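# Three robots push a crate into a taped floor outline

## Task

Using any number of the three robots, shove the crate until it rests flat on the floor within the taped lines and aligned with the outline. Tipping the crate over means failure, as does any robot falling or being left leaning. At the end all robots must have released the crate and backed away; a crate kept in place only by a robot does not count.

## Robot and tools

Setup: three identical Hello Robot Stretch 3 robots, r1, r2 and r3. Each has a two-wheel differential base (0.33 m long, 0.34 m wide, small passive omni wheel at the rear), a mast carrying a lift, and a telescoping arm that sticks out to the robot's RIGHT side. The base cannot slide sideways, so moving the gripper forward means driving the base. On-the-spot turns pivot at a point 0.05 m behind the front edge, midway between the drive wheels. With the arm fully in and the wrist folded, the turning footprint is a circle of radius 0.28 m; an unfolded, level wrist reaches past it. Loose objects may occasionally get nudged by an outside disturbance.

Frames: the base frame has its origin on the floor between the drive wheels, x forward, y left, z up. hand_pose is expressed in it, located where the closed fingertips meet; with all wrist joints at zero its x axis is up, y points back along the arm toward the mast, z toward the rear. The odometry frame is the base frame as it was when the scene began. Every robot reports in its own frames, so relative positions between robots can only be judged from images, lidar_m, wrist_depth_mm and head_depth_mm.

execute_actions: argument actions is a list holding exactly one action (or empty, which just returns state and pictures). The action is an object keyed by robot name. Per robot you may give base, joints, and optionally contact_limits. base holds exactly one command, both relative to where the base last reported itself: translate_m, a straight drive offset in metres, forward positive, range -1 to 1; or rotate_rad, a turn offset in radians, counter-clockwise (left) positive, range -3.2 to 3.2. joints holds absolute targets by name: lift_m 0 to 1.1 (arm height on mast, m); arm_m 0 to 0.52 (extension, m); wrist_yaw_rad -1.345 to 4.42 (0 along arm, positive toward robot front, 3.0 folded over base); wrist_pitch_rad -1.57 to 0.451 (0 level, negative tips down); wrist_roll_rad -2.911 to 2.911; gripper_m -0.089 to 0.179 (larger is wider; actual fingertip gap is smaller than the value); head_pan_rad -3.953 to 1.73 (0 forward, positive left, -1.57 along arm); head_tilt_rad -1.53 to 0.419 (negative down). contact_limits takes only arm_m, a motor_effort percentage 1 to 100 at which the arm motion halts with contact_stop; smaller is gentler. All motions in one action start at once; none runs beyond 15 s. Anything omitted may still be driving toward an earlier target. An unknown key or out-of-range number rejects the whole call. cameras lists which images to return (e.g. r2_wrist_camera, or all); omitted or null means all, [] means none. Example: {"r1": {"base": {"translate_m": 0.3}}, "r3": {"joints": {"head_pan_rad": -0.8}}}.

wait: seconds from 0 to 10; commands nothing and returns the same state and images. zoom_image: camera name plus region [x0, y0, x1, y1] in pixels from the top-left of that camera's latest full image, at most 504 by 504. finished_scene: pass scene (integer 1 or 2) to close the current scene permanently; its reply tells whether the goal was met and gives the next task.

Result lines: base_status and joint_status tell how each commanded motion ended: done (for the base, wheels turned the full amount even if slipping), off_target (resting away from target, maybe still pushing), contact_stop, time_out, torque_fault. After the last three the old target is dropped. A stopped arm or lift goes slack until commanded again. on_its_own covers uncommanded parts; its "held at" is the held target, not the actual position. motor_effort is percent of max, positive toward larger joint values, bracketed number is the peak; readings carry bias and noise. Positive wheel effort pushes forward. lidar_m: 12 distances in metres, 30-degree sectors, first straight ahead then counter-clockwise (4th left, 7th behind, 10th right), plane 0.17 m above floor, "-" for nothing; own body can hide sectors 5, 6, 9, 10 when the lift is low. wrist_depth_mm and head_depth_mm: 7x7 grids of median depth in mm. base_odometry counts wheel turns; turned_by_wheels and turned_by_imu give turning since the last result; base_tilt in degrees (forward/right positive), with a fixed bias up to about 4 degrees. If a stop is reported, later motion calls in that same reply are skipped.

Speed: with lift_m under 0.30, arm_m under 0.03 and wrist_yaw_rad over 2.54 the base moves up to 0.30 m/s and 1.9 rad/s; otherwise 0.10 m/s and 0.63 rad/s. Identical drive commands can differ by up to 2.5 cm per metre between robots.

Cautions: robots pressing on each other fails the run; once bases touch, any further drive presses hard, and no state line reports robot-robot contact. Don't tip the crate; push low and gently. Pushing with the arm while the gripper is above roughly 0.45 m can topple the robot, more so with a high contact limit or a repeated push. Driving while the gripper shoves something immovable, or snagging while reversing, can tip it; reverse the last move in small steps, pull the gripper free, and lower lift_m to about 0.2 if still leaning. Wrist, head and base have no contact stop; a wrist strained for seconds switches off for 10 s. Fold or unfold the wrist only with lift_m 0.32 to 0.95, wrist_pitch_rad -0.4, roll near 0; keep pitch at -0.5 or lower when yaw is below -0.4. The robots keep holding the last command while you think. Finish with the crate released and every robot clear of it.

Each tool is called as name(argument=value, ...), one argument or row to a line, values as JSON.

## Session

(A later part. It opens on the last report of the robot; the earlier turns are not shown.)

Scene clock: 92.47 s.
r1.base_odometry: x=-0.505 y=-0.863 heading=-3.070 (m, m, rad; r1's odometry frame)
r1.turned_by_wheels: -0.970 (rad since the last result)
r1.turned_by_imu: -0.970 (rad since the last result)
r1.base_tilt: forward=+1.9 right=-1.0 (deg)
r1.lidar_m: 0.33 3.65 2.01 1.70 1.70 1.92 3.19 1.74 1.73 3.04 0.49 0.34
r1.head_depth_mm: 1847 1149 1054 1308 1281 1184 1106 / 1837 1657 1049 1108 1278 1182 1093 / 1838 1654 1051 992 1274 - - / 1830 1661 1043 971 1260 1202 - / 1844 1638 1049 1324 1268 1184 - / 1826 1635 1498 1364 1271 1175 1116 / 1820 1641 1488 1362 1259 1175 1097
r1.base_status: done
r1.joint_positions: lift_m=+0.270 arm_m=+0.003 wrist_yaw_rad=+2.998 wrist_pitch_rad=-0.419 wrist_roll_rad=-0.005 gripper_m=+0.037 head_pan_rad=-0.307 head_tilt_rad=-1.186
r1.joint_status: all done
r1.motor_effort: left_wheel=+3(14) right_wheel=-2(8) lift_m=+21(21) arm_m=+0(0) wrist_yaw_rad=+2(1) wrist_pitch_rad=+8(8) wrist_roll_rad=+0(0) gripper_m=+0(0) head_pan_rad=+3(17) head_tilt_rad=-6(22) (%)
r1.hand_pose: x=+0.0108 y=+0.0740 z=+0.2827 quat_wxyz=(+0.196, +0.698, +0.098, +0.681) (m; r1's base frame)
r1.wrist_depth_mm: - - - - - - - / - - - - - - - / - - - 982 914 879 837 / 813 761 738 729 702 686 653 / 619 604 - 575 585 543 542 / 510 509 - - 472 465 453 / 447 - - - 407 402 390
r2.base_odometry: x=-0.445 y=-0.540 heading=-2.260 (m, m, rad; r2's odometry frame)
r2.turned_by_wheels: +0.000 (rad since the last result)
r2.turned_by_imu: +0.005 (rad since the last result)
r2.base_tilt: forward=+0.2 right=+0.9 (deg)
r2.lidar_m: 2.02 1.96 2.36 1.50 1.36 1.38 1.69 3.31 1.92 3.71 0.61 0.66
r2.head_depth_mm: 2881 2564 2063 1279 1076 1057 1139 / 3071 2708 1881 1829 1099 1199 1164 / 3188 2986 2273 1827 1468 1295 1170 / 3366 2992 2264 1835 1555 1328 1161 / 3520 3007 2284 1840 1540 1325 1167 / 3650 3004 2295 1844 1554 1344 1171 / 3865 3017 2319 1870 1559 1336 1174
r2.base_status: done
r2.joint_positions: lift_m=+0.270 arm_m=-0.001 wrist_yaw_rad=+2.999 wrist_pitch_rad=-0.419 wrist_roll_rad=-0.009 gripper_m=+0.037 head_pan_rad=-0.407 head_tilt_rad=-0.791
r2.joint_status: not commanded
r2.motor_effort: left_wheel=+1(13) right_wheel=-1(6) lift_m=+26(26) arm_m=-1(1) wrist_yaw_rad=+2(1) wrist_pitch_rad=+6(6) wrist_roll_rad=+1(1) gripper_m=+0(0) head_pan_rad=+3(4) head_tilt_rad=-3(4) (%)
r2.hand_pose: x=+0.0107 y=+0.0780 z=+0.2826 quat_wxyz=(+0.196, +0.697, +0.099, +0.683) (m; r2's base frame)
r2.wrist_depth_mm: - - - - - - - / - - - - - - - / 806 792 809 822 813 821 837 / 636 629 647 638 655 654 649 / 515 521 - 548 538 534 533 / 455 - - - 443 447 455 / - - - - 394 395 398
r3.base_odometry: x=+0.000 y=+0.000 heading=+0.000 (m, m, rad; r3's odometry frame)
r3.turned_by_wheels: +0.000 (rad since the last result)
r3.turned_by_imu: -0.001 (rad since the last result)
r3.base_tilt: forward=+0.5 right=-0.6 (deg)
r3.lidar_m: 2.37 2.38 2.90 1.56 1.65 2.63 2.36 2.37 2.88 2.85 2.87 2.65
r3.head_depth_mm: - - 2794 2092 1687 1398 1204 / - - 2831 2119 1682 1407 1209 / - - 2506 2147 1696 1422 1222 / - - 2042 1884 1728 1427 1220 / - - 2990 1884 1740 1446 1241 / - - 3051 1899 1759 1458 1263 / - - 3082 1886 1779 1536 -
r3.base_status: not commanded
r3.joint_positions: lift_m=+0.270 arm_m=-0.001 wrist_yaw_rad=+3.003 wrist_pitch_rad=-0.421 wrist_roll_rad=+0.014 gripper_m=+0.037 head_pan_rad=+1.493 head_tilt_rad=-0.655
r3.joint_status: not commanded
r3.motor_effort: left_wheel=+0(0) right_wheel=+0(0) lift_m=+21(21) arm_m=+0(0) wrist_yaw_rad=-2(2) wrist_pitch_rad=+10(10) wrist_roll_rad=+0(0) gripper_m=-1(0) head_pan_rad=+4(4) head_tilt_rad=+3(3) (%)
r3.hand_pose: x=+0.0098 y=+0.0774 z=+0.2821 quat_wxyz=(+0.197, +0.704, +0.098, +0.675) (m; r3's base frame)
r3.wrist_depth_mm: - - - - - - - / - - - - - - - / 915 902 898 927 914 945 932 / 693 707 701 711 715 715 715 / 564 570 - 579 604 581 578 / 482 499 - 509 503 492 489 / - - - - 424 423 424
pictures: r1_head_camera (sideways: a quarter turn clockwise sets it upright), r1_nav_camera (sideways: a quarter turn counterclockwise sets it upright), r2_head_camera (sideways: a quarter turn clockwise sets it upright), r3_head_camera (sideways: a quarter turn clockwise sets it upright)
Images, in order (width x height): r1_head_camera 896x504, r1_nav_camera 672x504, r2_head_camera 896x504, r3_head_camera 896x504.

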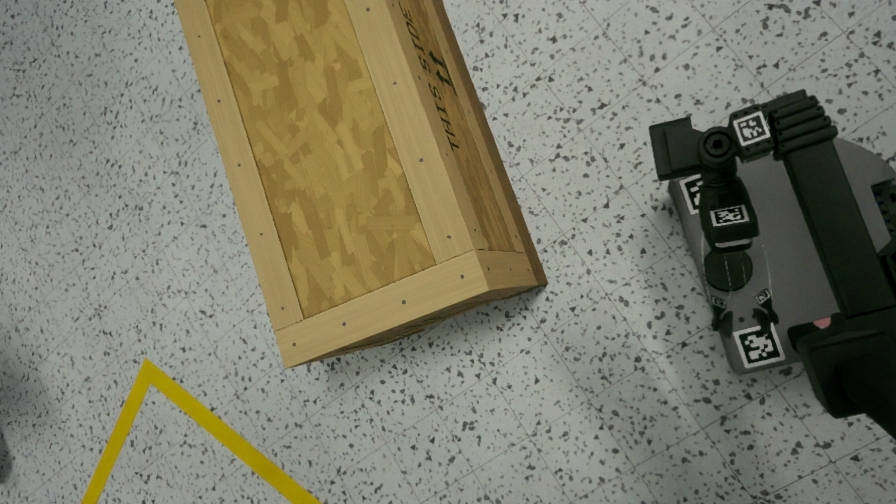

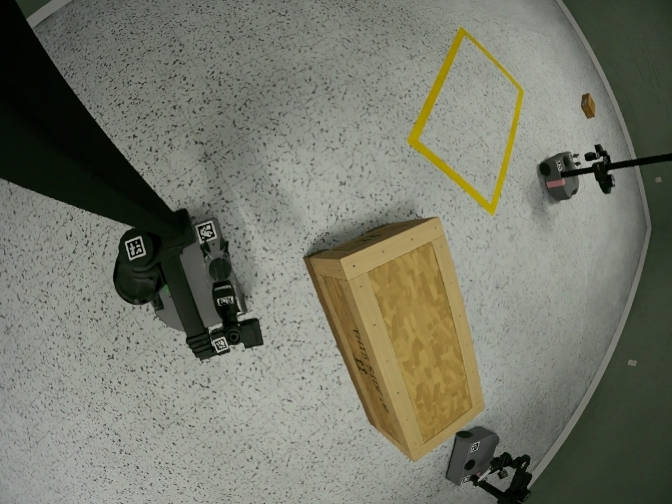

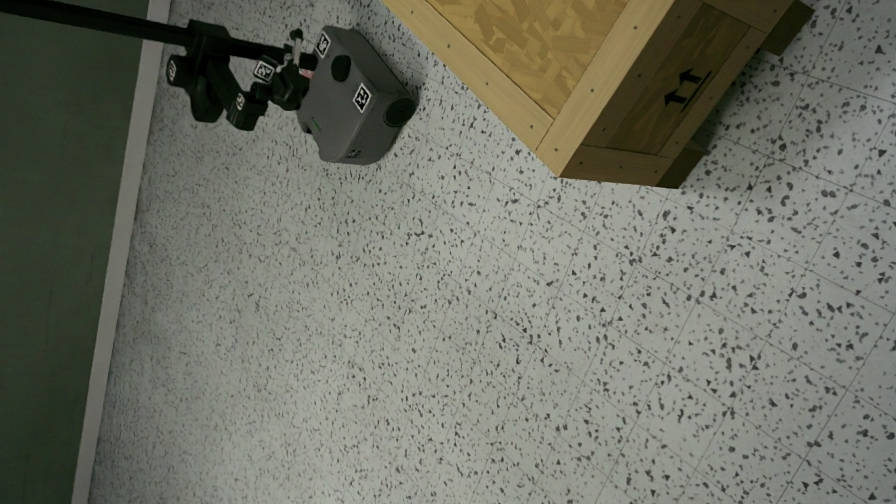

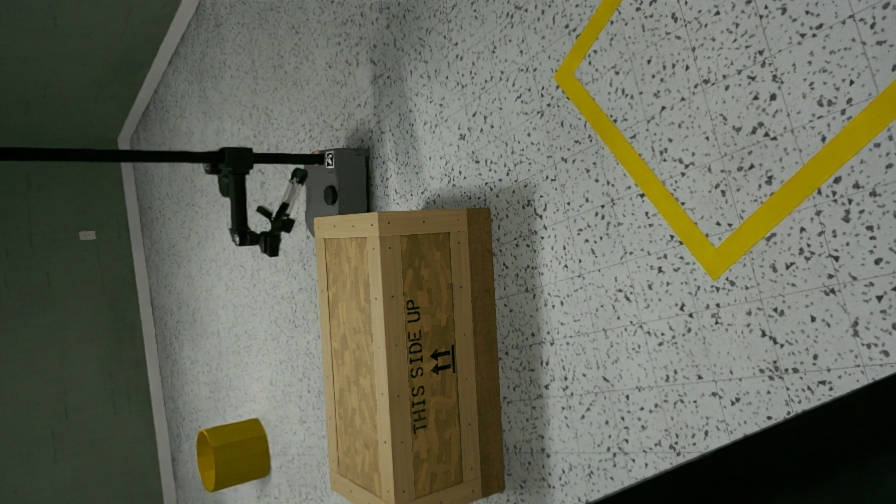

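execute_actions(
  actions=[
    {"r1":{"base":{"translate_m":0.23},"joints":{"lift_m":0.42}},"r2":{"base":{"translate_m":0.66}}},
  ],
  cameras=["r1_head_camera","r3_head_camera"],
)

execute_actions(
  actions=[
    {"r1":{"base":{"translate_m":0.35}},"r2":{"base":{"rotate_rad":-1.9},"joints":{"head_pan_rad":0,"head_tilt_rad":-1.0}}},
  ],
  cameras=["r1_head_camera","r2_head_camera","r2_nav_camera","r3_head_camera"],
)

Scene clock: 102.07 s.
r1.base_odometry: x=-0.734 y=-0.880 heading=-3.070 (m, m, rad; r1's odometry frame)
r1.turned_by_wheels: +0.000 (rad since the last result)
r1.turned_by_imu: +0.000 (rad since the last result)
r1.base_tilt: forward=+1.9 right=-1.0 (deg)
r1.lidar_m: 0.24 3.79 2.10 1.77 1.76 2.00 3.30 1.89 1.93 0.48 0.15 0.15
r1.head_depth_mm: 1866 1654 1049 962 1230 1192 1098 / 1848 1666 1500 963 911 - - / 1839 1658 1501 958 894 1210 - / 1831 1653 1500 954 898 1209 - / 1834 1648 1501 1325 1264 1189 - / 1834 1645 1494 1376 1265 1179 1119 / 1775 1625 1479 1368 1258 1167 1089
r1.base_status: done
r1.joint_positions: lift_m=+0.420 arm_m=+0.003 wrist_yaw_rad=+2.999 wrist_pitch_rad=-0.419 wrist_roll_rad=-0.005 gripper_m=+0.037 head_pan_rad=-0.307 head_tilt_rad=-1.186
r1.joint_status: all done
r1.motor_effort: left_wheel=+4(16) right_wheel=-2(7) lift_m=+39(43) arm_m=+0(0) wrist_yaw_rad=+1(1) wrist_pitch_rad=+8(8) wrist_roll_rad=+0(0) gripper_m=-1(0) head_pan_rad=+3(3) head_tilt_rad=-5(5) (%)
r1.hand_pose: x=+0.0107 y=+0.0740 z=+0.4321 quat_wxyz=(+0.196, +0.698, +0.098, +0.681) (m; r1's base frame)
r1.wrist_depth_mm: - - - - - - - / - - - - - - - / - - - - - - - / - - - 965 976 963 889 / 825 855 - 799 785 771 716 / 708 687 - 665 642 642 619 / 610 591 601 572 568 552 547
r2.base_odometry: x=-0.865 y=-1.050 heading=-2.260 (m, m, rad; r2's odometry frame)
r2.turned_by_wheels: +0.000 (rad since the last result)
r2.turned_by_imu: +0.004 (rad since the last result)
r2.base_tilt: forward=+0.2 right=+0.9 (deg)
r2.lidar_m: 3.65 1.34 3.03 1.96 1.78 1.79 2.21 4.34 0.44 0.39 1.11 2.99
r2.head_depth_mm: 2584 2789 2262 1828 1537 1324 1164 / 2646 2817 2256 1813 1537 1335 1158 / 2773 2997 2270 1835 1540 1324 1164 / 2939 2973 2298 1830 1549 1321 1168 / 3048 3001 2272 1834 1553 1329 1172 / 3212 3018 2290 1862 1564 1333 1169 / 3422 2997 2307 1848 1548 1335 1172
r2.base_status: done
r2.joint_positions: lift_m=+0.270 arm_m=-0.001 wrist_yaw_rad=+2.999 wrist_pitch_rad=-0.419 wrist_roll_rad=-0.009 gripper_m=+0.037 head_pan_rad=-0.407 head_tilt_rad=-0.791
r2.joint_status: not commanded
r2.motor_effort: left_wheel=+1(13) right_wheel=-1(6) lift_m=+26(26) arm_m=-2(1) wrist_yaw_rad=+2(2) wrist_pitch_rad=+6(6) wrist_roll_rad=+1(1) gripper_m=+1(0) head_pan_rad=+3(4) head_tilt_rad=-3(4) (%)
r2.hand_pose: x=+0.0106 y=+0.0780 z=+0.2826 quat_wxyz=(+0.196, +0.697, +0.099, +0.683) (m; r2's base frame)
r2.wrist_depth_mm: - - - - - - - / - - - - - - - / 802 770 802 803 831 844 836 / 620 630 640 640 649 650 660 / 522 530 - 546 542 534 544 / 457 - - - 441 457 454 / - - - - 394 398 397
r3.base_odometry: x=+0.000 y=+0.000 heading=+0.000 (m, m, rad; r3's odometry frame)
r3.turned_by_wheels: +0.000 (rad since the last result)
r3.turned_by_imu: -0.001 (rad since the last result)
r3.base_tilt: forward=+0.4 right=-0.6 (deg)
r3.lidar_m: 2.37 2.38 2.91 1.56 1.64 2.62 2.36 2.38 2.87 2.85 2.88 2.66
r3.head_depth_mm: - - 2791 2101 1678 1404 1206 / - - 2854 2114 1689 1419 1207 / - 3835 2319 2142 1709 1421 1219 / - - 2042 1894 1730 1428 1219 / - - 2985 1914 1739 1446 1232 / - - 3081 1884 1755 1456 1267 / - - 3087 1882 1785 1548 -
r3.base_status: not commanded
r3.joint_positions: lift_m=+0.270 arm_m=-0.001 wrist_yaw_rad=+3.003 wrist_pitch_rad=-0.421 wrist_roll_rad=+0.014 gripper_m=+0.037 head_pan_rad=+1.493 head_tilt_rad=-0.655
r3.joint_status: not commanded
r3.motor_effort: left_wheel=+0(0) right_wheel=+0(0) lift_m=+22(21) arm_m=+0(0) wrist_yaw_rad=-2(2) wrist_pitch_rad=+10(10) wrist_roll_rad=+0(0) gripper_m=+1(0) head_pan_rad=+6(4) head_tilt_rad=+4(3) (%)
r3.hand_pose: x=+0.0098 y=+0.0774 z=+0.2821 quat_wxyz=(+0.197, +0.704, +0.098, +0.675) (m; r3's base frame)
r3.wrist_depth_mm: - - - - - - - / - - - - - - - / 913 893 916 903 912 921 927 / 699 708 704 712 718 711 721 / 573 574 - 576 603 590 587 / 483 501 - 510 507 493 493 / - - - - 422 424 425
pictures: r1_head_camera (sideways: a quarter turn clockwise sets it upright), r3_head_camera (sideways: a quarter turn clockwise sets it upright)
Images, in order (width x height): r1_head_camera 896x504, r3_head_camera 896x504.

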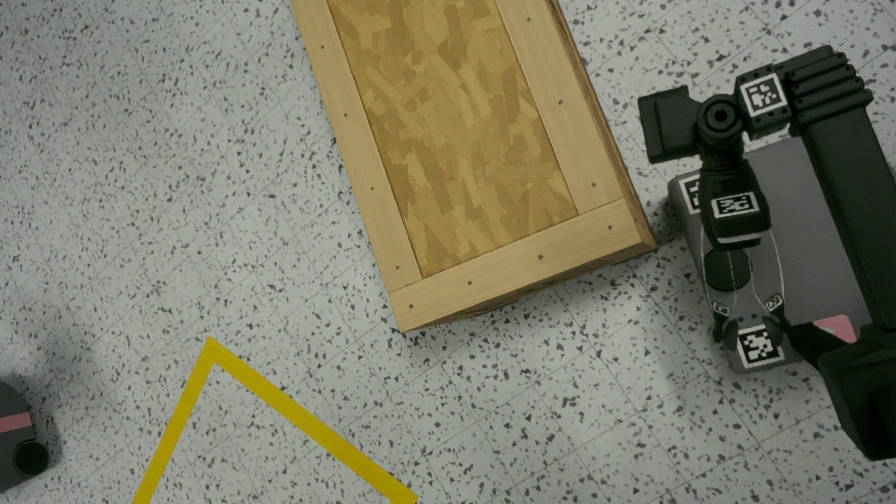

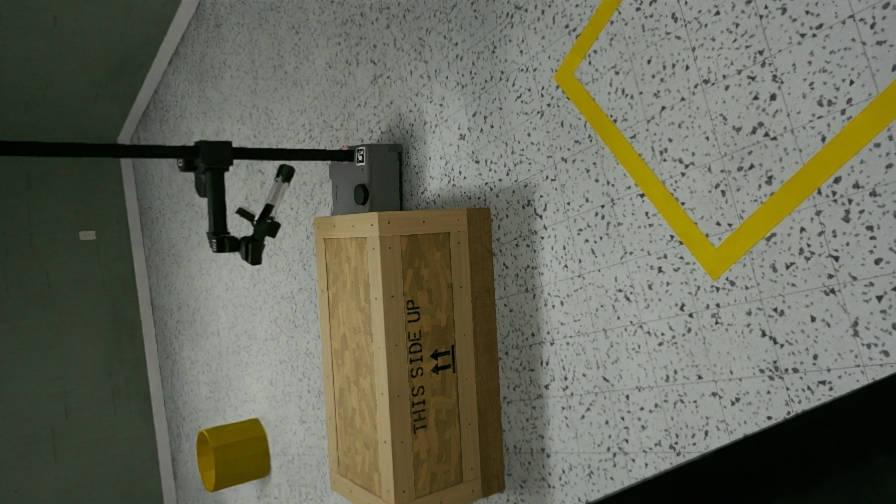

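Scene clock: 108.87 s.
r1.base_odometry: x=-1.083 y=-0.905 heading=-3.070 (m, m, rad; r1's odometry frame)
r1.turned_by_wheels: +0.000 (rad since the last result)
r1.turned_by_imu: -1.336 (rad since the last result)
r1.base_tilt: forward=+1.9 right=-1.0 (deg)
r1.lidar_m: - - 0.15 1.89 2.70 1.91 1.81 1.85 2.44 3.99 1.96 1.22
r1.head_depth_mm: 1831 1656 1510 1383 1275 1187 1105 / 1802 1635 1500 1375 1276 1191 1082 / 1517 1541 1504 1374 1274 - - / 1541 1572 1488 1373 1269 1215 - / 1781 1597 1046 946 876 833 - / 1800 1634 1032 949 879 843 1119 / 1810 1632 1034 945 874 838 1096
r1.base_status: translate_m off_target (by the wheels' count: +0.3498 of +0.3500)
r1.joint_positions: lift_m=+0.420 arm_m=+0.003 wrist_yaw_rad=+2.999 wrist_pitch_rad=-0.416 wrist_roll_rad=-0.005 gripper_m=+0.037 head_pan_rad=-0.305 head_tilt_rad=-1.192
r1.joint_status: not commanded
r1.on_its_own: left_wheel is at rest, and its effort (+29) is outside its rest range (-18 to +18); right_wheel is at rest, and its effort (+26) is outside its rest range (-18 to +18)
r1.motor_effort: left_wheel=+29(77) right_wheel=+26(56) lift_m=+35(39) arm_m=+0(0) wrist_yaw_rad=+1(2) wrist_pitch_rad=+7(7) wrist_roll_rad=+0(0) gripper_m=+0(0) head_pan_rad=+2(4) head_tilt_rad=-3(5) (%)
r1.hand_pose: x=+0.0106 y=+0.0745 z=+0.4330 quat_wxyz=(+0.195, +0.698, +0.097, +0.682) (m; r1's base frame)
r1.wrist_depth_mm: - - - - - - - / - - - - - - - / - - - - 392 362 352 / - - - - 311 276 270 / 886 848 - 780 243 224 221 / 712 706 - 670 468 188 187 / 616 594 597 597 280 161 160
r2.base_odometry: x=-0.865 y=-1.050 heading=+2.124 (m, m, rad; r2's odometry frame)
r2.turned_by_wheels: -1.900 (rad since the last result)
r2.turned_by_imu: -1.877 (rad since the last result)
r2.base_tilt: forward=+0.3 right=+1.0 (deg)
r2.lidar_m: 0.38 0.40 2.96 3.12 1.34 1.35 2.41 1.83 1.78 1.88 2.67 0.63
r2.head_depth_mm: 2495 2063 1761 1515 1358 1222 1104 / 2475 2071 1787 1538 1362 1221 1113 / 2503 2079 1765 1071 1210 1229 1109 / 2536 2066 1775 1081 996 1213 1114 / 2527 2086 1235 1084 968 1194 1117 / 2548 2107 1242 1073 1206 1230 1115 / 2544 2085 1246 1120 1373 1231 1116
r2.base_status: done
r2.joint_positions: lift_m=+0.270 arm_m=-0.001 wrist_yaw_rad=+2.999 wrist_pitch_rad=-0.419 wrist_roll_rad=-0.009 gripper_m=+0.037 head_pan_rad=-0.007 head_tilt_rad=-0.988
r2.joint_status: all done
r2.motor_effort: left_wheel=+3(12) right_wheel=-1(7) lift_m=+26(26) arm_m=-1(2) wrist_yaw_rad=+2(1) wrist_pitch_rad=+6(6) wrist_roll_rad=+1(1) gripper_m=+0(1) head_pan_rad=+3(31) head_tilt_rad=-5(17) (%)
r2.hand_pose: x=+0.0106 y=+0.0780 z=+0.2826 quat_wxyz=(+0.196, +0.697, +0.099, +0.683) (m; r2's base frame)
r2.wrist_depth_mm: - - - - - - - / - - - - - - 895 / 793 774 824 810 843 834 800 / 628 629 643 641 648 649 612 / 517 519 - 546 547 537 497 / 459 - - - 446 451 434 / - - - - 392 399 384
r3.base_odometry: x=+0.000 y=+0.000 heading=+0.000 (m, m, rad; r3's odometry frame)
r3.turned_by_wheels: +0.000 (rad since the last result)
r3.turned_by_imu: -0.001 (rad since the last result)
r3.base_tilt: forward=+0.4 right=-0.5 (deg)
r3.lidar_m: 2.37 2.38 2.91 1.55 1.65 2.63 2.37 2.38 2.87 2.86 2.88 2.66
r3.head_depth_mm: - - 2798 2096 1677 1393 1208 / - - 2836 2125 1695 1412 1212 / - - 2205 2093 1696 1417 1213 / - - 2054 1889 1727 1433 1227 / - - 2995 1900 1759 1441 1234 / - - 3046 1895 1754 1459 1271 / - - 3074 1897 1785 1536 -
r3.base_status: not commanded
r3.joint_positions: lift_m=+0.270 arm_m=-0.001 wrist_yaw_rad=+3.003 wrist_pitch_rad=-0.421 wrist_roll_rad=+0.014 gripper_m=+0.037 head_pan_rad=+1.493 head_tilt_rad=-0.655
r3.joint_status: not commanded
r3.motor_effort: left_wheel=+0(0) right_wheel=+0(0) lift_m=+21(21) arm_m=+0(0) wrist_yaw_rad=-1(2) wrist_pitch_rad=+10(10) wrist_roll_rad=+0(0) gripper_m=+0(0) head_pan_rad=+5(5) head_tilt_rad=+3(3) (%)
r3.hand_pose: x=+0.0098 y=+0.0774 z=+0.2821 quat_wxyz=(+0.197, +0.704, +0.098, +0.675) (m; r3's base frame)
r3.wrist_depth_mm: - - - - - - - / - - - - - - - / 894 914 907 902 905 927 927 / 693 700 708 705 711 721 722 / 573 569 - 579 600 580 584 / 482 503 - 509 506 491 491 / - - - - 422 422 423
pictures: r1_head_camera (sideways: a quarter turn clockwise sets it upright), r2_head_camera (sideways: a quarter turn clockwise sets it upright), r2_nav_camera (sideways: a quarter turn counterclockwise sets it upright), r3_head_camera (sideways: a quarter turn clockwise sets it upright)
Images, in order (width x height): r1_head_camera 896x504, r2_head_camera 896x504, r2_nav_camera 672x504, r3_head_camera 896x504.

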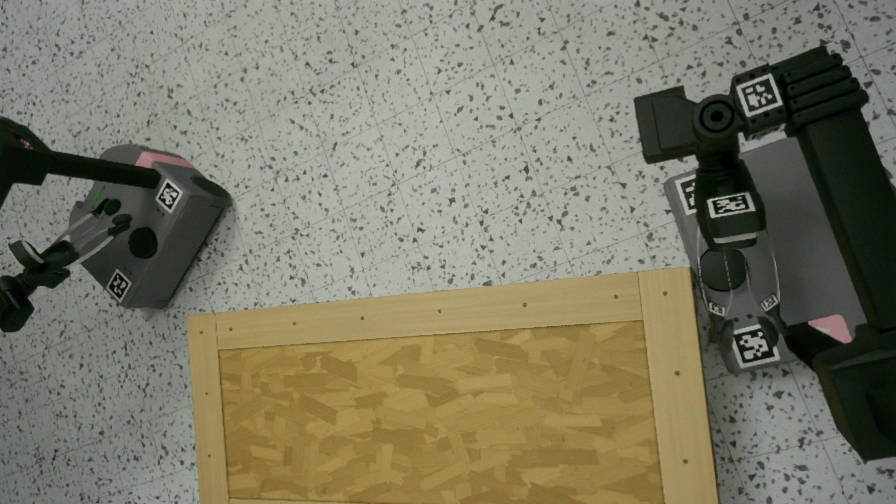

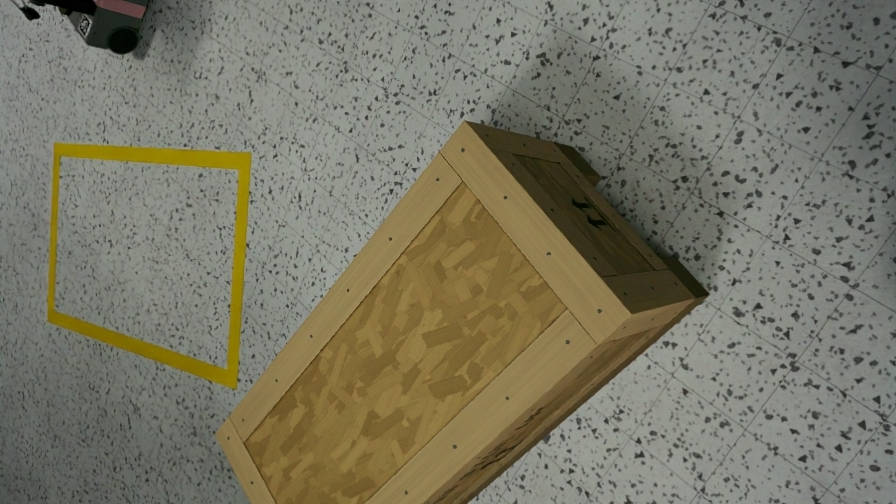

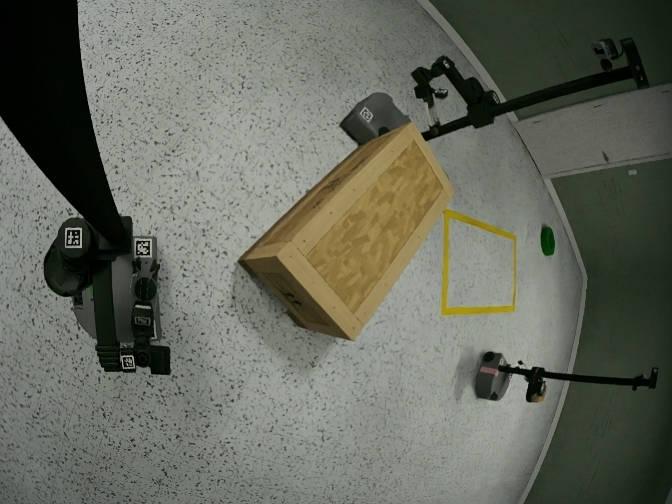

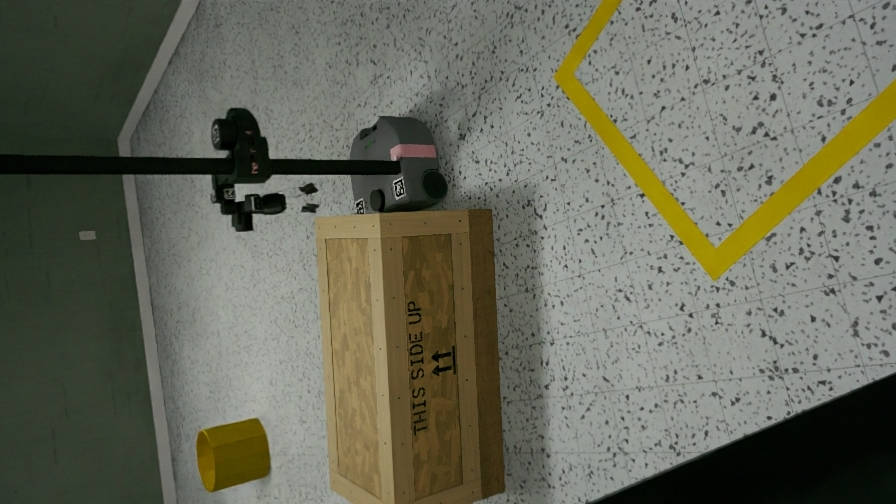

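execute_actions(
  actions=[
    {"r1":{"base":{"translate_m":-0.3},"joints":{"lift_m":0.28}},"r2":{"base":{"rotate_rad":1.23}},"r3":{"base":{"rotate_rad":1.51},"joints":{"head_pan_rad":0,"head_tilt_rad":-0.8}}},
  ],
  cameras=["r3_head_camera"],
)

execute_actions(
  actions=[
    {"r1":{"base":{"rotate_rad":-1.15},"joints":{"head_pan_rad":0.9,"head_tilt_rad":-1.0}},"r2":{"base":{"translate_m":0.41}},"r3":{"base":{"translate_m":0.6}}},
  ],
  cameras=["r3_head_camera"],
)

execute_actions(
  actions=[
    {"r1":{"base":{"translate_m":0.5}},"r2":{"base":{"rotate_rad":-2.03},"joints":{"head_tilt_rad":-1.2}},"r3":{"base":{"translate_m":0.4},"joints":{"head_tilt_rad":-1.2}}},
  ],
  cameras=["r1_nav_camera","r2_head_camera","r3_head_camera"],
)

Scene clock: 163.27 s.
r1.base_odometry: x=-0.784 y=-0.883 heading=-3.070 (m, m, rad; r1's odometry frame)
r1.turned_by_wheels: +0.000 (rad since the last result)
r1.turned_by_imu: +0.001 (rad since the last result)
r1.base_tilt: forward=+1.9 right=-1.0 (deg)
r1.lidar_m: 0.35 0.38 1.99 4.64 2.26 1.60 1.52 1.55 2.04 4.02 2.11 1.50
r1.head_depth_mm: 1829 1645 1515 1385 1278 1186 1111 / 1839 1655 1503 1377 1285 1186 1097 / 1805 1638 1502 1381 1275 - - / 1620 1642 1496 1368 1261 1213 - / 1606 1614 1446 1141 1245 1199 - / 1806 1129 1032 964 1233 1176 1123 / 1807 1125 1027 942 1231 1164 1101
r1.base_status: done
r1.joint_positions: lift_m=+0.280 arm_m=+0.003 wrist_yaw_rad=+2.999 wrist_pitch_rad=-0.416 wrist_roll_rad=-0.005 gripper_m=+0.037 head_pan_rad=-0.305 head_tilt_rad=-1.192
r1.joint_status: all done
r1.motor_effort: left_wheel=+1(23) right_wheel=+0(21) lift_m=+21(30) arm_m=+0(0) wrist_yaw_rad=+0(0) wrist_pitch_rad=+7(7) wrist_roll_rad=+0(0) gripper_m=+0(0) head_pan_rad=+2(3) head_tilt_rad=-3(4) (%)
r1.hand_pose: x=+0.0106 y=+0.0745 z=+0.2935 quat_wxyz=(+0.195, +0.698, +0.097, +0.682) (m; r1's base frame)
r1.wrist_depth_mm: - - - - - - - / - - - - - - 439 / - - - - 929 898 438 / 816 811 776 754 742 706 444 / 636 622 - 598 594 569 492 / 538 523 - - 478 475 463 / 458 - - - 412 411 408
r2.base_odometry: x=-0.865 y=-1.050 heading=-2.930 (m, m, rad; r2's odometry frame)
r2.turned_by_wheels: +1.230 (rad since the last result)
r2.turned_by_imu: +1.214 (rad since the last result)
r2.base_tilt: forward=+0.3 right=+0.9 (deg)
r2.lidar_m: 2.96 3.37 1.34 3.52 2.11 1.78 1.78 2.02 3.36 0.50 0.39 0.62
r2.head_depth_mm: 2480 2066 1765 1537 1351 1223 1091 / 2528 2078 1771 1537 1365 1223 1109 / 2514 2066 1752 1546 1358 1222 1117 / 2505 2075 1772 1543 1365 1232 1115 / 2504 2076 1763 1558 1369 1229 1117 / 2514 2064 1780 1551 1373 1235 1118 / 2546 2101 1777 1551 1370 1232 1119
r2.base_status: done
r2.joint_positions: lift_m=+0.270 arm_m=-0.001 wrist_yaw_rad=+2.999 wrist_pitch_rad=-0.419 wrist_roll_rad=-0.009 gripper_m=+0.037 head_pan_rad=-0.007 head_tilt_rad=-0.988
r2.joint_status: not commanded
r2.motor_effort: left_wheel=-1(10) right_wheel=+3(10) lift_m=+26(27) arm_m=-2(2) wrist_yaw_rad=+2(2) wrist_pitch_rad=+6(6) wrist_roll_rad=+1(1) gripper_m=+0(1) head_pan_rad=+3(3) head_tilt_rad=-5(5) (%)
r2.hand_pose: x=+0.0106 y=+0.0779 z=+0.2826 quat_wxyz=(+0.196, +0.697, +0.099, +0.683) (m; r2's base frame)
r2.wrist_depth_mm: - - - - - - - / - - - - - - - / 802 761 809 818 814 825 839 / 628 622 637 651 645 655 669 / 518 526 - 551 546 535 540 / 452 - - - 442 462 453 / - - - - 393 396 399
r3.base_odometry: x=+0.000 y=+0.000 heading=+1.510 (m, m, rad; r3's odometry frame)
r3.turned_by_wheels: +1.510 (rad since the last result)
r3.turned_by_imu: +1.483 (rad since the last result)
r3.base_tilt: forward=+0.4 right=-0.5 (deg)
r3.lidar_m: 1.55 1.61 2.74 2.36 2.36 2.75 2.86 2.86 2.76 2.37 2.37 2.77
r3.head_depth_mm: 3849 1931 2103 1787 1506 1298 1142 / - 2693 2123 1798 1512 1308 1147 / - 2957 2197 1813 1525 1317 1156 / - 3033 1780 1848 1539 1318 1163 / - 3066 1821 1849 1551 1330 1173 / - 3149 1827 1868 1565 1351 1183 / - 3185 1820 1905 1582 1363 1191
r3.base_status: done
r3.joint_positions: lift_m=+0.270 arm_m=-0.001 wrist_yaw_rad=+3.002 wrist_pitch_rad=-0.421 wrist_roll_rad=+0.014 gripper_m=+0.037 head_pan_rad=+0.007 head_tilt_rad=-0.790
r3.joint_status: all done
r3.motor_effort: left_wheel=-2(7) right_wheel=+3(13) lift_m=+21(21) arm_m=+0(0) wrist_yaw_rad=-2(2) wrist_pitch_rad=+10(10) wrist_roll_rad=+0(0) gripper_m=+0(0) head_pan_rad=-5(56) head_tilt_rad=-4(19) (%)
r3.hand_pose: x=+0.0098 y=+0.0774 z=+0.2821 quat_wxyz=(+0.197, +0.704, +0.098, +0.675) (m; r3's base frame)
r3.wrist_depth_mm: - - - - - - - / - - - - - - - / 897 890 914 908 917 928 930 / 699 700 711 700 716 717 718 / 568 576 - 581 601 586 589 / 482 496 - 508 507 488 496 / - - - - 421 425 426
pictures: r3_head_camera (sideways: a quarter turn clockwise sets it upright)
Images, in order (width x height): r3_head_camera 896x504.

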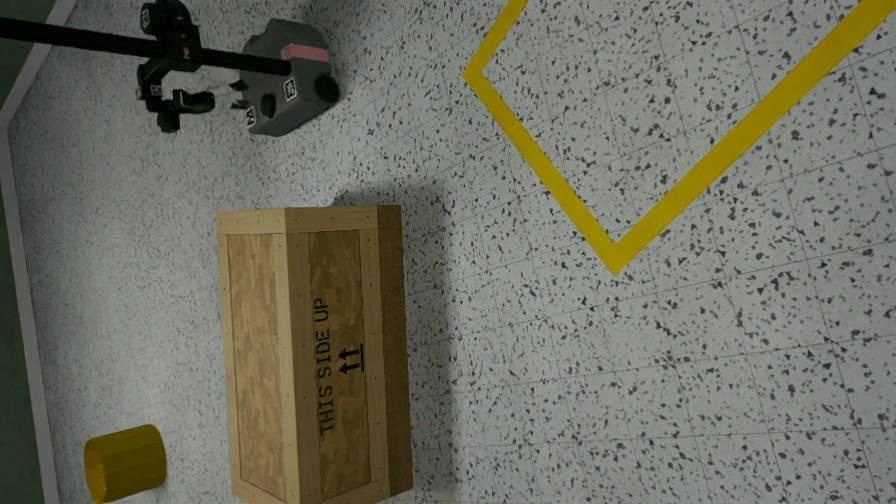

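Scene clock: 166.90 s.
r1.base_odometry: x=-0.784 y=-0.883 heading=+2.064 (m, m, rad; r1's odometry frame)
r1.turned_by_wheels: -1.150 (rad since the last result)
r1.turned_by_imu: -1.150 (rad since the last result)
r1.base_tilt: forward=+1.9 right=-1.0 (deg)
r1.lidar_m: 2.11 1.17 0.35 0.37 0.55 4.65 2.53 1.66 1.52 1.53 1.89 3.79
r1.head_depth_mm: 2539 2071 1755 1530 1366 1204 1096 / 2394 1507 1686 1538 1345 1216 1096 / 2515 1354 1574 1523 1355 1211 1096 / 2498 2003 1649 1523 1353 1214 1103 / 2498 2064 1268 1099 986 1186 - / 2500 2030 1218 1055 952 1183 - / 2498 2048 1208 1052 951 1168 -
r1.base_status: done
r1.joint_positions: lift_m=+0.280 arm_m=+0.003 wrist_yaw_rad=+2.999 wrist_pitch_rad=-0.416 wrist_roll_rad=-0.005 gripper_m=+0.037 head_pan_rad=+0.893 head_tilt_rad=-1.001
r1.joint_status: all done
r1.motor_effort: left_wheel=+4(14) right_wheel=-2(6) lift_m=+21(21) arm_m=+0(0) wrist_yaw_rad=+0(1) wrist_pitch_rad=+6(7) wrist_roll_rad=+0(0) gripper_m=+0(0) head_pan_rad=+3(30) head_tilt_rad=-1(12) (%)
r1.hand_pose: x=+0.0106 y=+0.0744 z=+0.2935 quat_wxyz=(+0.195, +0.698, +0.097, +0.682) (m; r1's base frame)
r1.wrist_depth_mm: - - 452 395 352 - - / - - 500 432 385 - 891 / - - 539 485 424 940 867 / 840 790 620 542 478 730 678 / 652 632 - 586 576 565 554 / 533 531 - - 476 479 469 / 456 - - - 429 411 401
r2.base_odometry: x=-1.265 y=-1.136 heading=-2.930 (m, m, rad; r2's odometry frame)
r2.turned_by_wheels: +0.000 (rad since the last result)
r2.turned_by_imu: +0.002 (rad since the last result)
r2.base_tilt: forward=+0.2 right=+0.9 (deg)
r2.lidar_m: 2.57 2.92 1.26 1.21 2.58 2.19 2.18 2.48 0.37 0.38 0.51 1.17
r2.head_depth_mm: 2275 2048 1757 1538 1355 1224 1106 / 2326 2052 1754 1539 1361 1218 1110 / 2339 2077 1754 1538 1362 1216 1117 / 2395 2066 1768 1540 1371 1227 1108 / 2437 2085 1773 1553 1364 1225 1118 / 2450 2090 1770 1554 1366 1227 1111 / 2508 2106 1774 1551 1377 1229 1119
r2.base_status: done
r2.joint_positions: lift_m=+0.270 arm_m=-0.001 wrist_yaw_rad=+2.999 wrist_pitch_rad=-0.419 wrist_roll_rad=-0.009 gripper_m=+0.037 head_pan_rad=-0.007 head_tilt_rad=-0.989
r2.joint_status: not commanded
r2.motor_effort: left_wheel=-2(9) right_wheel=+3(10) lift_m=+26(26) arm_m=-2(2) wrist_yaw_rad=+1(1) wrist_pitch_rad=+6(6) wrist_roll_rad=+1(1) gripper_m=+0(1) head_pan_rad=+4(3) head_tilt_rad=-5(4) (%)
r2.hand_pose: x=+0.0106 y=+0.0779 z=+0.2826 quat_wxyz=(+0.196, +0.697, +0.099, +0.683) (m; r2's base frame)
r2.wrist_depth_mm: - - - - - - - / - - - - - - - / 801 764 807 810 829 818 846 / 634 625 633 646 642 655 663 / 516 521 - 543 544 527 548 / 456 - - - 443 455 456 / - - - - 393 398 395
r3.base_odometry: x=+0.037 y=+0.599 heading=+1.510 (m, m, rad; r3's odometry frame)
r3.turned_by_wheels: +0.000 (rad since the last result)
r3.turned_by_imu: -0.002 (rad since the last result)
r3.base_tilt: forward=+0.4 right=-0.5 (deg)
r3.lidar_m: 0.96 0.99 2.91 2.52 2.52 2.91 3.43 3.42 2.58 2.20 2.23 1.41
r3.head_depth_mm: 3450 2635 1372 1633 1497 1295 1141 / - 2944 2077 1681 1521 1302 1145 / - 2991 2288 1778 1519 1315 1153 / - 3050 2303 1348 1481 1320 1157 / - 3089 2335 1350 1482 1337 1172 / - 3102 2356 1357 1505 1347 1178 / - 2952 2087 1368 1518 1354 1187
r3.base_status: done
r3.joint_positions: lift_m=+0.270 arm_m=-0.001 wrist_yaw_rad=+3.002 wrist_pitch_rad=-0.421 wrist_roll_rad=+0.014 gripper_m=+0.037 head_pan_rad=+0.007 head_tilt_rad=-0.791
r3.joint_status: not commanded
r3.motor_effort: left_wheel=-2(6) right_wheel=+2(11) lift_m=+21(21) arm_m=+0(0) wrist_yaw_rad=-2(1) wrist_pitch_rad=+10(10) wrist_roll_rad=+0(0) gripper_m=+1(0) head_pan_rad=-5(5) head_tilt_rad=-3(4) (%)
r3.hand_pose: x=+0.0099 y=+0.0774 z=+0.2821 quat_wxyz=(+0.197, +0.704, +0.098, +0.675) (m; r3's base frame)
r3.wrist_depth_mm: - - - - - - - / - - - - - - - / 880 888 915 897 919 931 924 / 705 701 717 709 720 720 722 / 565 565 - 582 600 582 581 / 486 497 - 513 508 485 493 / - - - - 423 425 425
pictures: r3_head_camera (sideways: a quarter turn clockwise sets it upright)
Images, in order (width x height): r3_head_camera 896x504.

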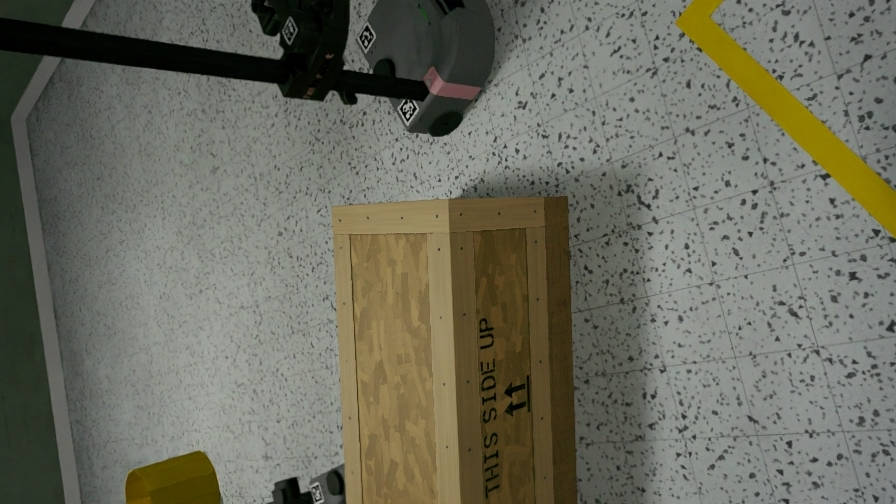

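Scene clock: 170.30 s.
r1.base_odometry: x=-1.020 y=-0.443 heading=+2.064 (m, m, rad; r1's odometry frame)
r1.turned_by_wheels: +0.000 (rad since the last result)
r1.turned_by_imu: -0.001 (rad since the last result)
r1.base_tilt: forward=+1.8 right=-0.9 (deg)
r1.lidar_m: 1.62 3.32 0.72 0.58 0.46 0.45 2.84 1.86 1.70 1.71 2.12 3.55
r1.head_depth_mm: 2543 2097 1771 1536 1353 1215 1096 / 2510 2079 1772 1533 1347 1208 1102 / 2557 2057 1728 1501 1342 1207 1093 / 2505 2055 1044 1379 1338 1205 1111 / 700 1901 1225 1360 1343 1206 - / 2486 2067 1746 1514 1347 1200 - / 2490 2069 1747 1484 1322 1201 -
r1.base_status: done
r1.joint_positions: lift_m=+0.280 arm_m=+0.003 wrist_yaw_rad=+2.999 wrist_pitch_rad=-0.416 wrist_roll_rad=-0.005 gripper_m=+0.037 head_pan_rad=+0.893 head_tilt_rad=-1.001
r1.joint_status: not commanded
r1.motor_effort: left_wheel=+4(16) right_wheel=-2(7) lift_m=+21(21) arm_m=+0(0) wrist_yaw_rad=+1(0) wrist_pitch_rad=+6(7) wrist_roll_rad=+0(0) gripper_m=-1(0) head_pan_rad=+3(3) head_tilt_rad=-1(0) (%)
r1.hand_pose: x=+0.0106 y=+0.0744 z=+0.2935 quat_wxyz=(+0.195, +0.698, +0.097, +0.682) (m; r1's base frame)
r1.wrist_depth_mm: 381 - 612 881 - - - / 379 - 659 965 - 783 - / 382 456 730 933 877 702 842 / 396 476 718 753 720 698 696 / 441 516 - 601 606 564 556 / 519 505 - - 475 475 467 / 455 - - - 424 414 400
r2.base_odometry: x=-1.265 y=-1.136 heading=+1.323 (m, m, rad; r2's odometry frame)
r2.turned_by_wheels: -2.030 (rad since the last result)
r2.turned_by_imu: -2.006 (rad since the last result)
r2.base_tilt: forward=+0.3 right=+0.9 (deg)
r2.lidar_m: 0.37 0.39 0.55 0.78 2.57 3.04 1.22 1.22 2.46 2.18 2.19 2.60
r2.head_depth_mm: 1787 1621 1474 1364 1266 1184 1095 / 1801 1631 1486 1373 1266 1184 - / 1815 1642 1488 1371 1274 1184 - / 1818 1633 1038 966 1239 1192 - / 1813 1627 1043 969 1250 1188 - / 1819 1638 1041 973 1247 1185 1130 / 1833 1619 1052 973 1253 1190 1113
r2.base_status: done
r2.joint_positions: lift_m=+0.270 arm_m=-0.001 wrist_yaw_rad=+2.999 wrist_pitch_rad=-0.419 wrist_roll_rad=-0.009 gripper_m=+0.037 head_pan_rad=-0.007 head_tilt_rad=-1.186
r2.joint_status: all done
r2.motor_effort: left_wheel=+3(14) right_wheel=-2(7) lift_m=+26(26) arm_m=-2(2) wrist_yaw_rad=+1(2) wrist_pitch_rad=+6(6) wrist_roll_rad=+1(1) gripper_m=+0(0) head_pan_rad=+3(3) head_tilt_rad=-6(20) (%)
r2.hand_pose: x=+0.0106 y=+0.0779 z=+0.2826 quat_wxyz=(+0.196, +0.697, +0.099, +0.683) (m; r2's base frame)
r2.wrist_depth_mm: - - - - - 507 368 / - - 852 876 855 520 372 / 806 774 806 796 777 521 373 / 621 639 643 647 642 528 381 / 515 524 - 545 551 513 379 / 459 - - - 442 457 390 / - - - - 393 399 377
r3.base_odometry: x=+0.061 y=+0.998 heading=+1.510 (m, m, rad; r3's odometry frame)
r3.turned_by_wheels: +0.000 (rad since the last result)
r3.turned_by_imu: -0.002 (rad since the last result)
r3.base_tilt: forward=+0.4 right=-0.6 (deg)
r3.lidar_m: 0.56 0.58 0.79 2.62 2.62 3.04 3.81 3.80 2.45 2.13 2.13 2.47
r3.head_depth_mm: 1776 1607 1473 1350 1255 1179 1099 / 1753 1573 1480 1359 1261 1186 - / 1531 1493 1478 1358 1267 1201 - / 1755 1143 1058 1333 1279 1202 - / 1835 1154 1055 1331 1288 1201 - / 1856 1164 1061 1325 1293 1207 1139 / 1879 1174 1072 1321 1309 1210 1133
r3.base_status: done
r3.joint_positions: lift_m=+0.270 arm_m=-0.001 wrist_yaw_rad=+3.002 wrist_pitch_rad=-0.421 wrist_roll_rad=+0.014 gripper_m=+0.037 head_pan_rad=+0.007 head_tilt_rad=-1.186
r3.joint_status: all done
r3.motor_effort: left_wheel=-1(8) right_wheel=+2(11) lift_m=+22(22) arm_m=+0(0) wrist_yaw_rad=+0(1) wrist_pitch_rad=+10(10) wrist_roll_rad=+0(0) gripper_m=+2(0) head_pan_rad=-3(5) head_tilt_rad=-6(29) (%)
r3.hand_pose: x=+0.0100 y=+0.0774 z=+0.2821 quat_wxyz=(+0.197, +0.704, +0.098, +0.675) (m; r3's base frame)
r3.wrist_depth_mm: - - - - - 807 581 / - - - - - 821 585 / 885 914 924 918 916 839 591 / 705 702 706 714 712 712 604 / 572 569 - 581 602 578 564 / 484 500 - 510 511 493 496 / - - - - 423 424 425
pictures: r1_nav_camera (sideways: a quarter turn counterclockwise sets it upright), r2_head_camera (sideways: a quarter turn clockwise sets it upright), r3_head_camera (sideways: a quarter turn clockwise sets it upright)
Images, in order (width x height): r1_nav_camera 672x504, r2_head_camera 896x504, r3_head_camera 896x504.

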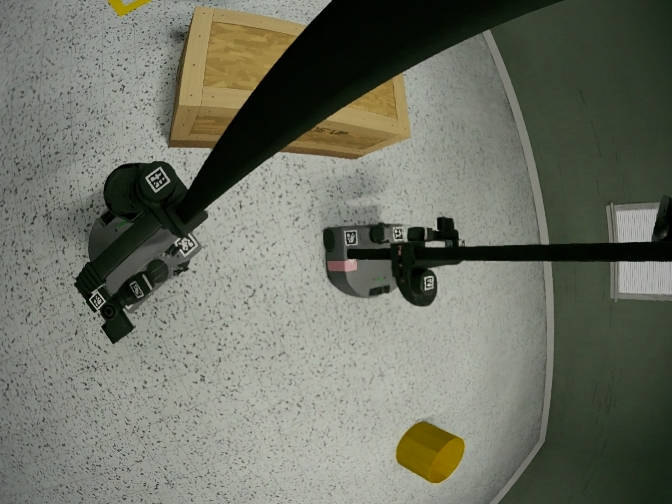

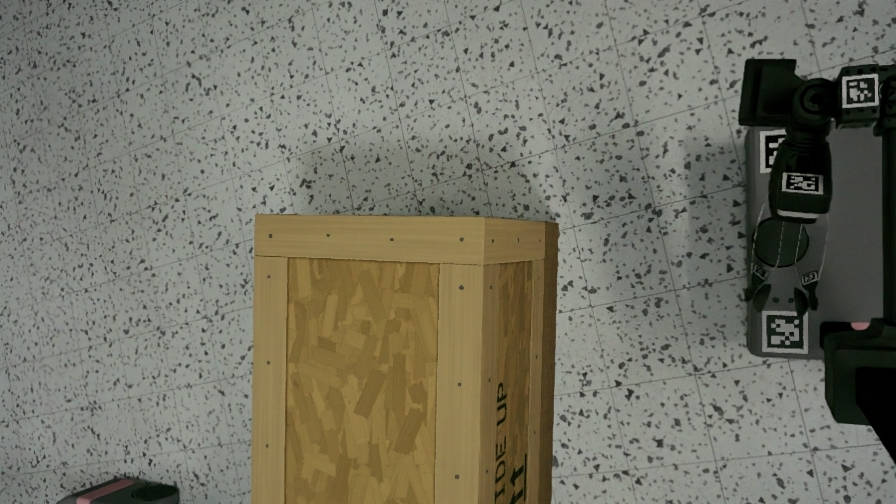

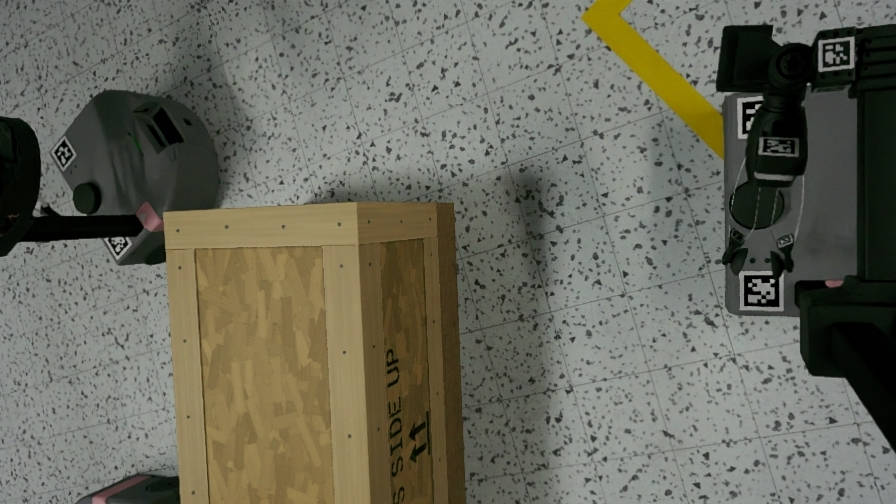

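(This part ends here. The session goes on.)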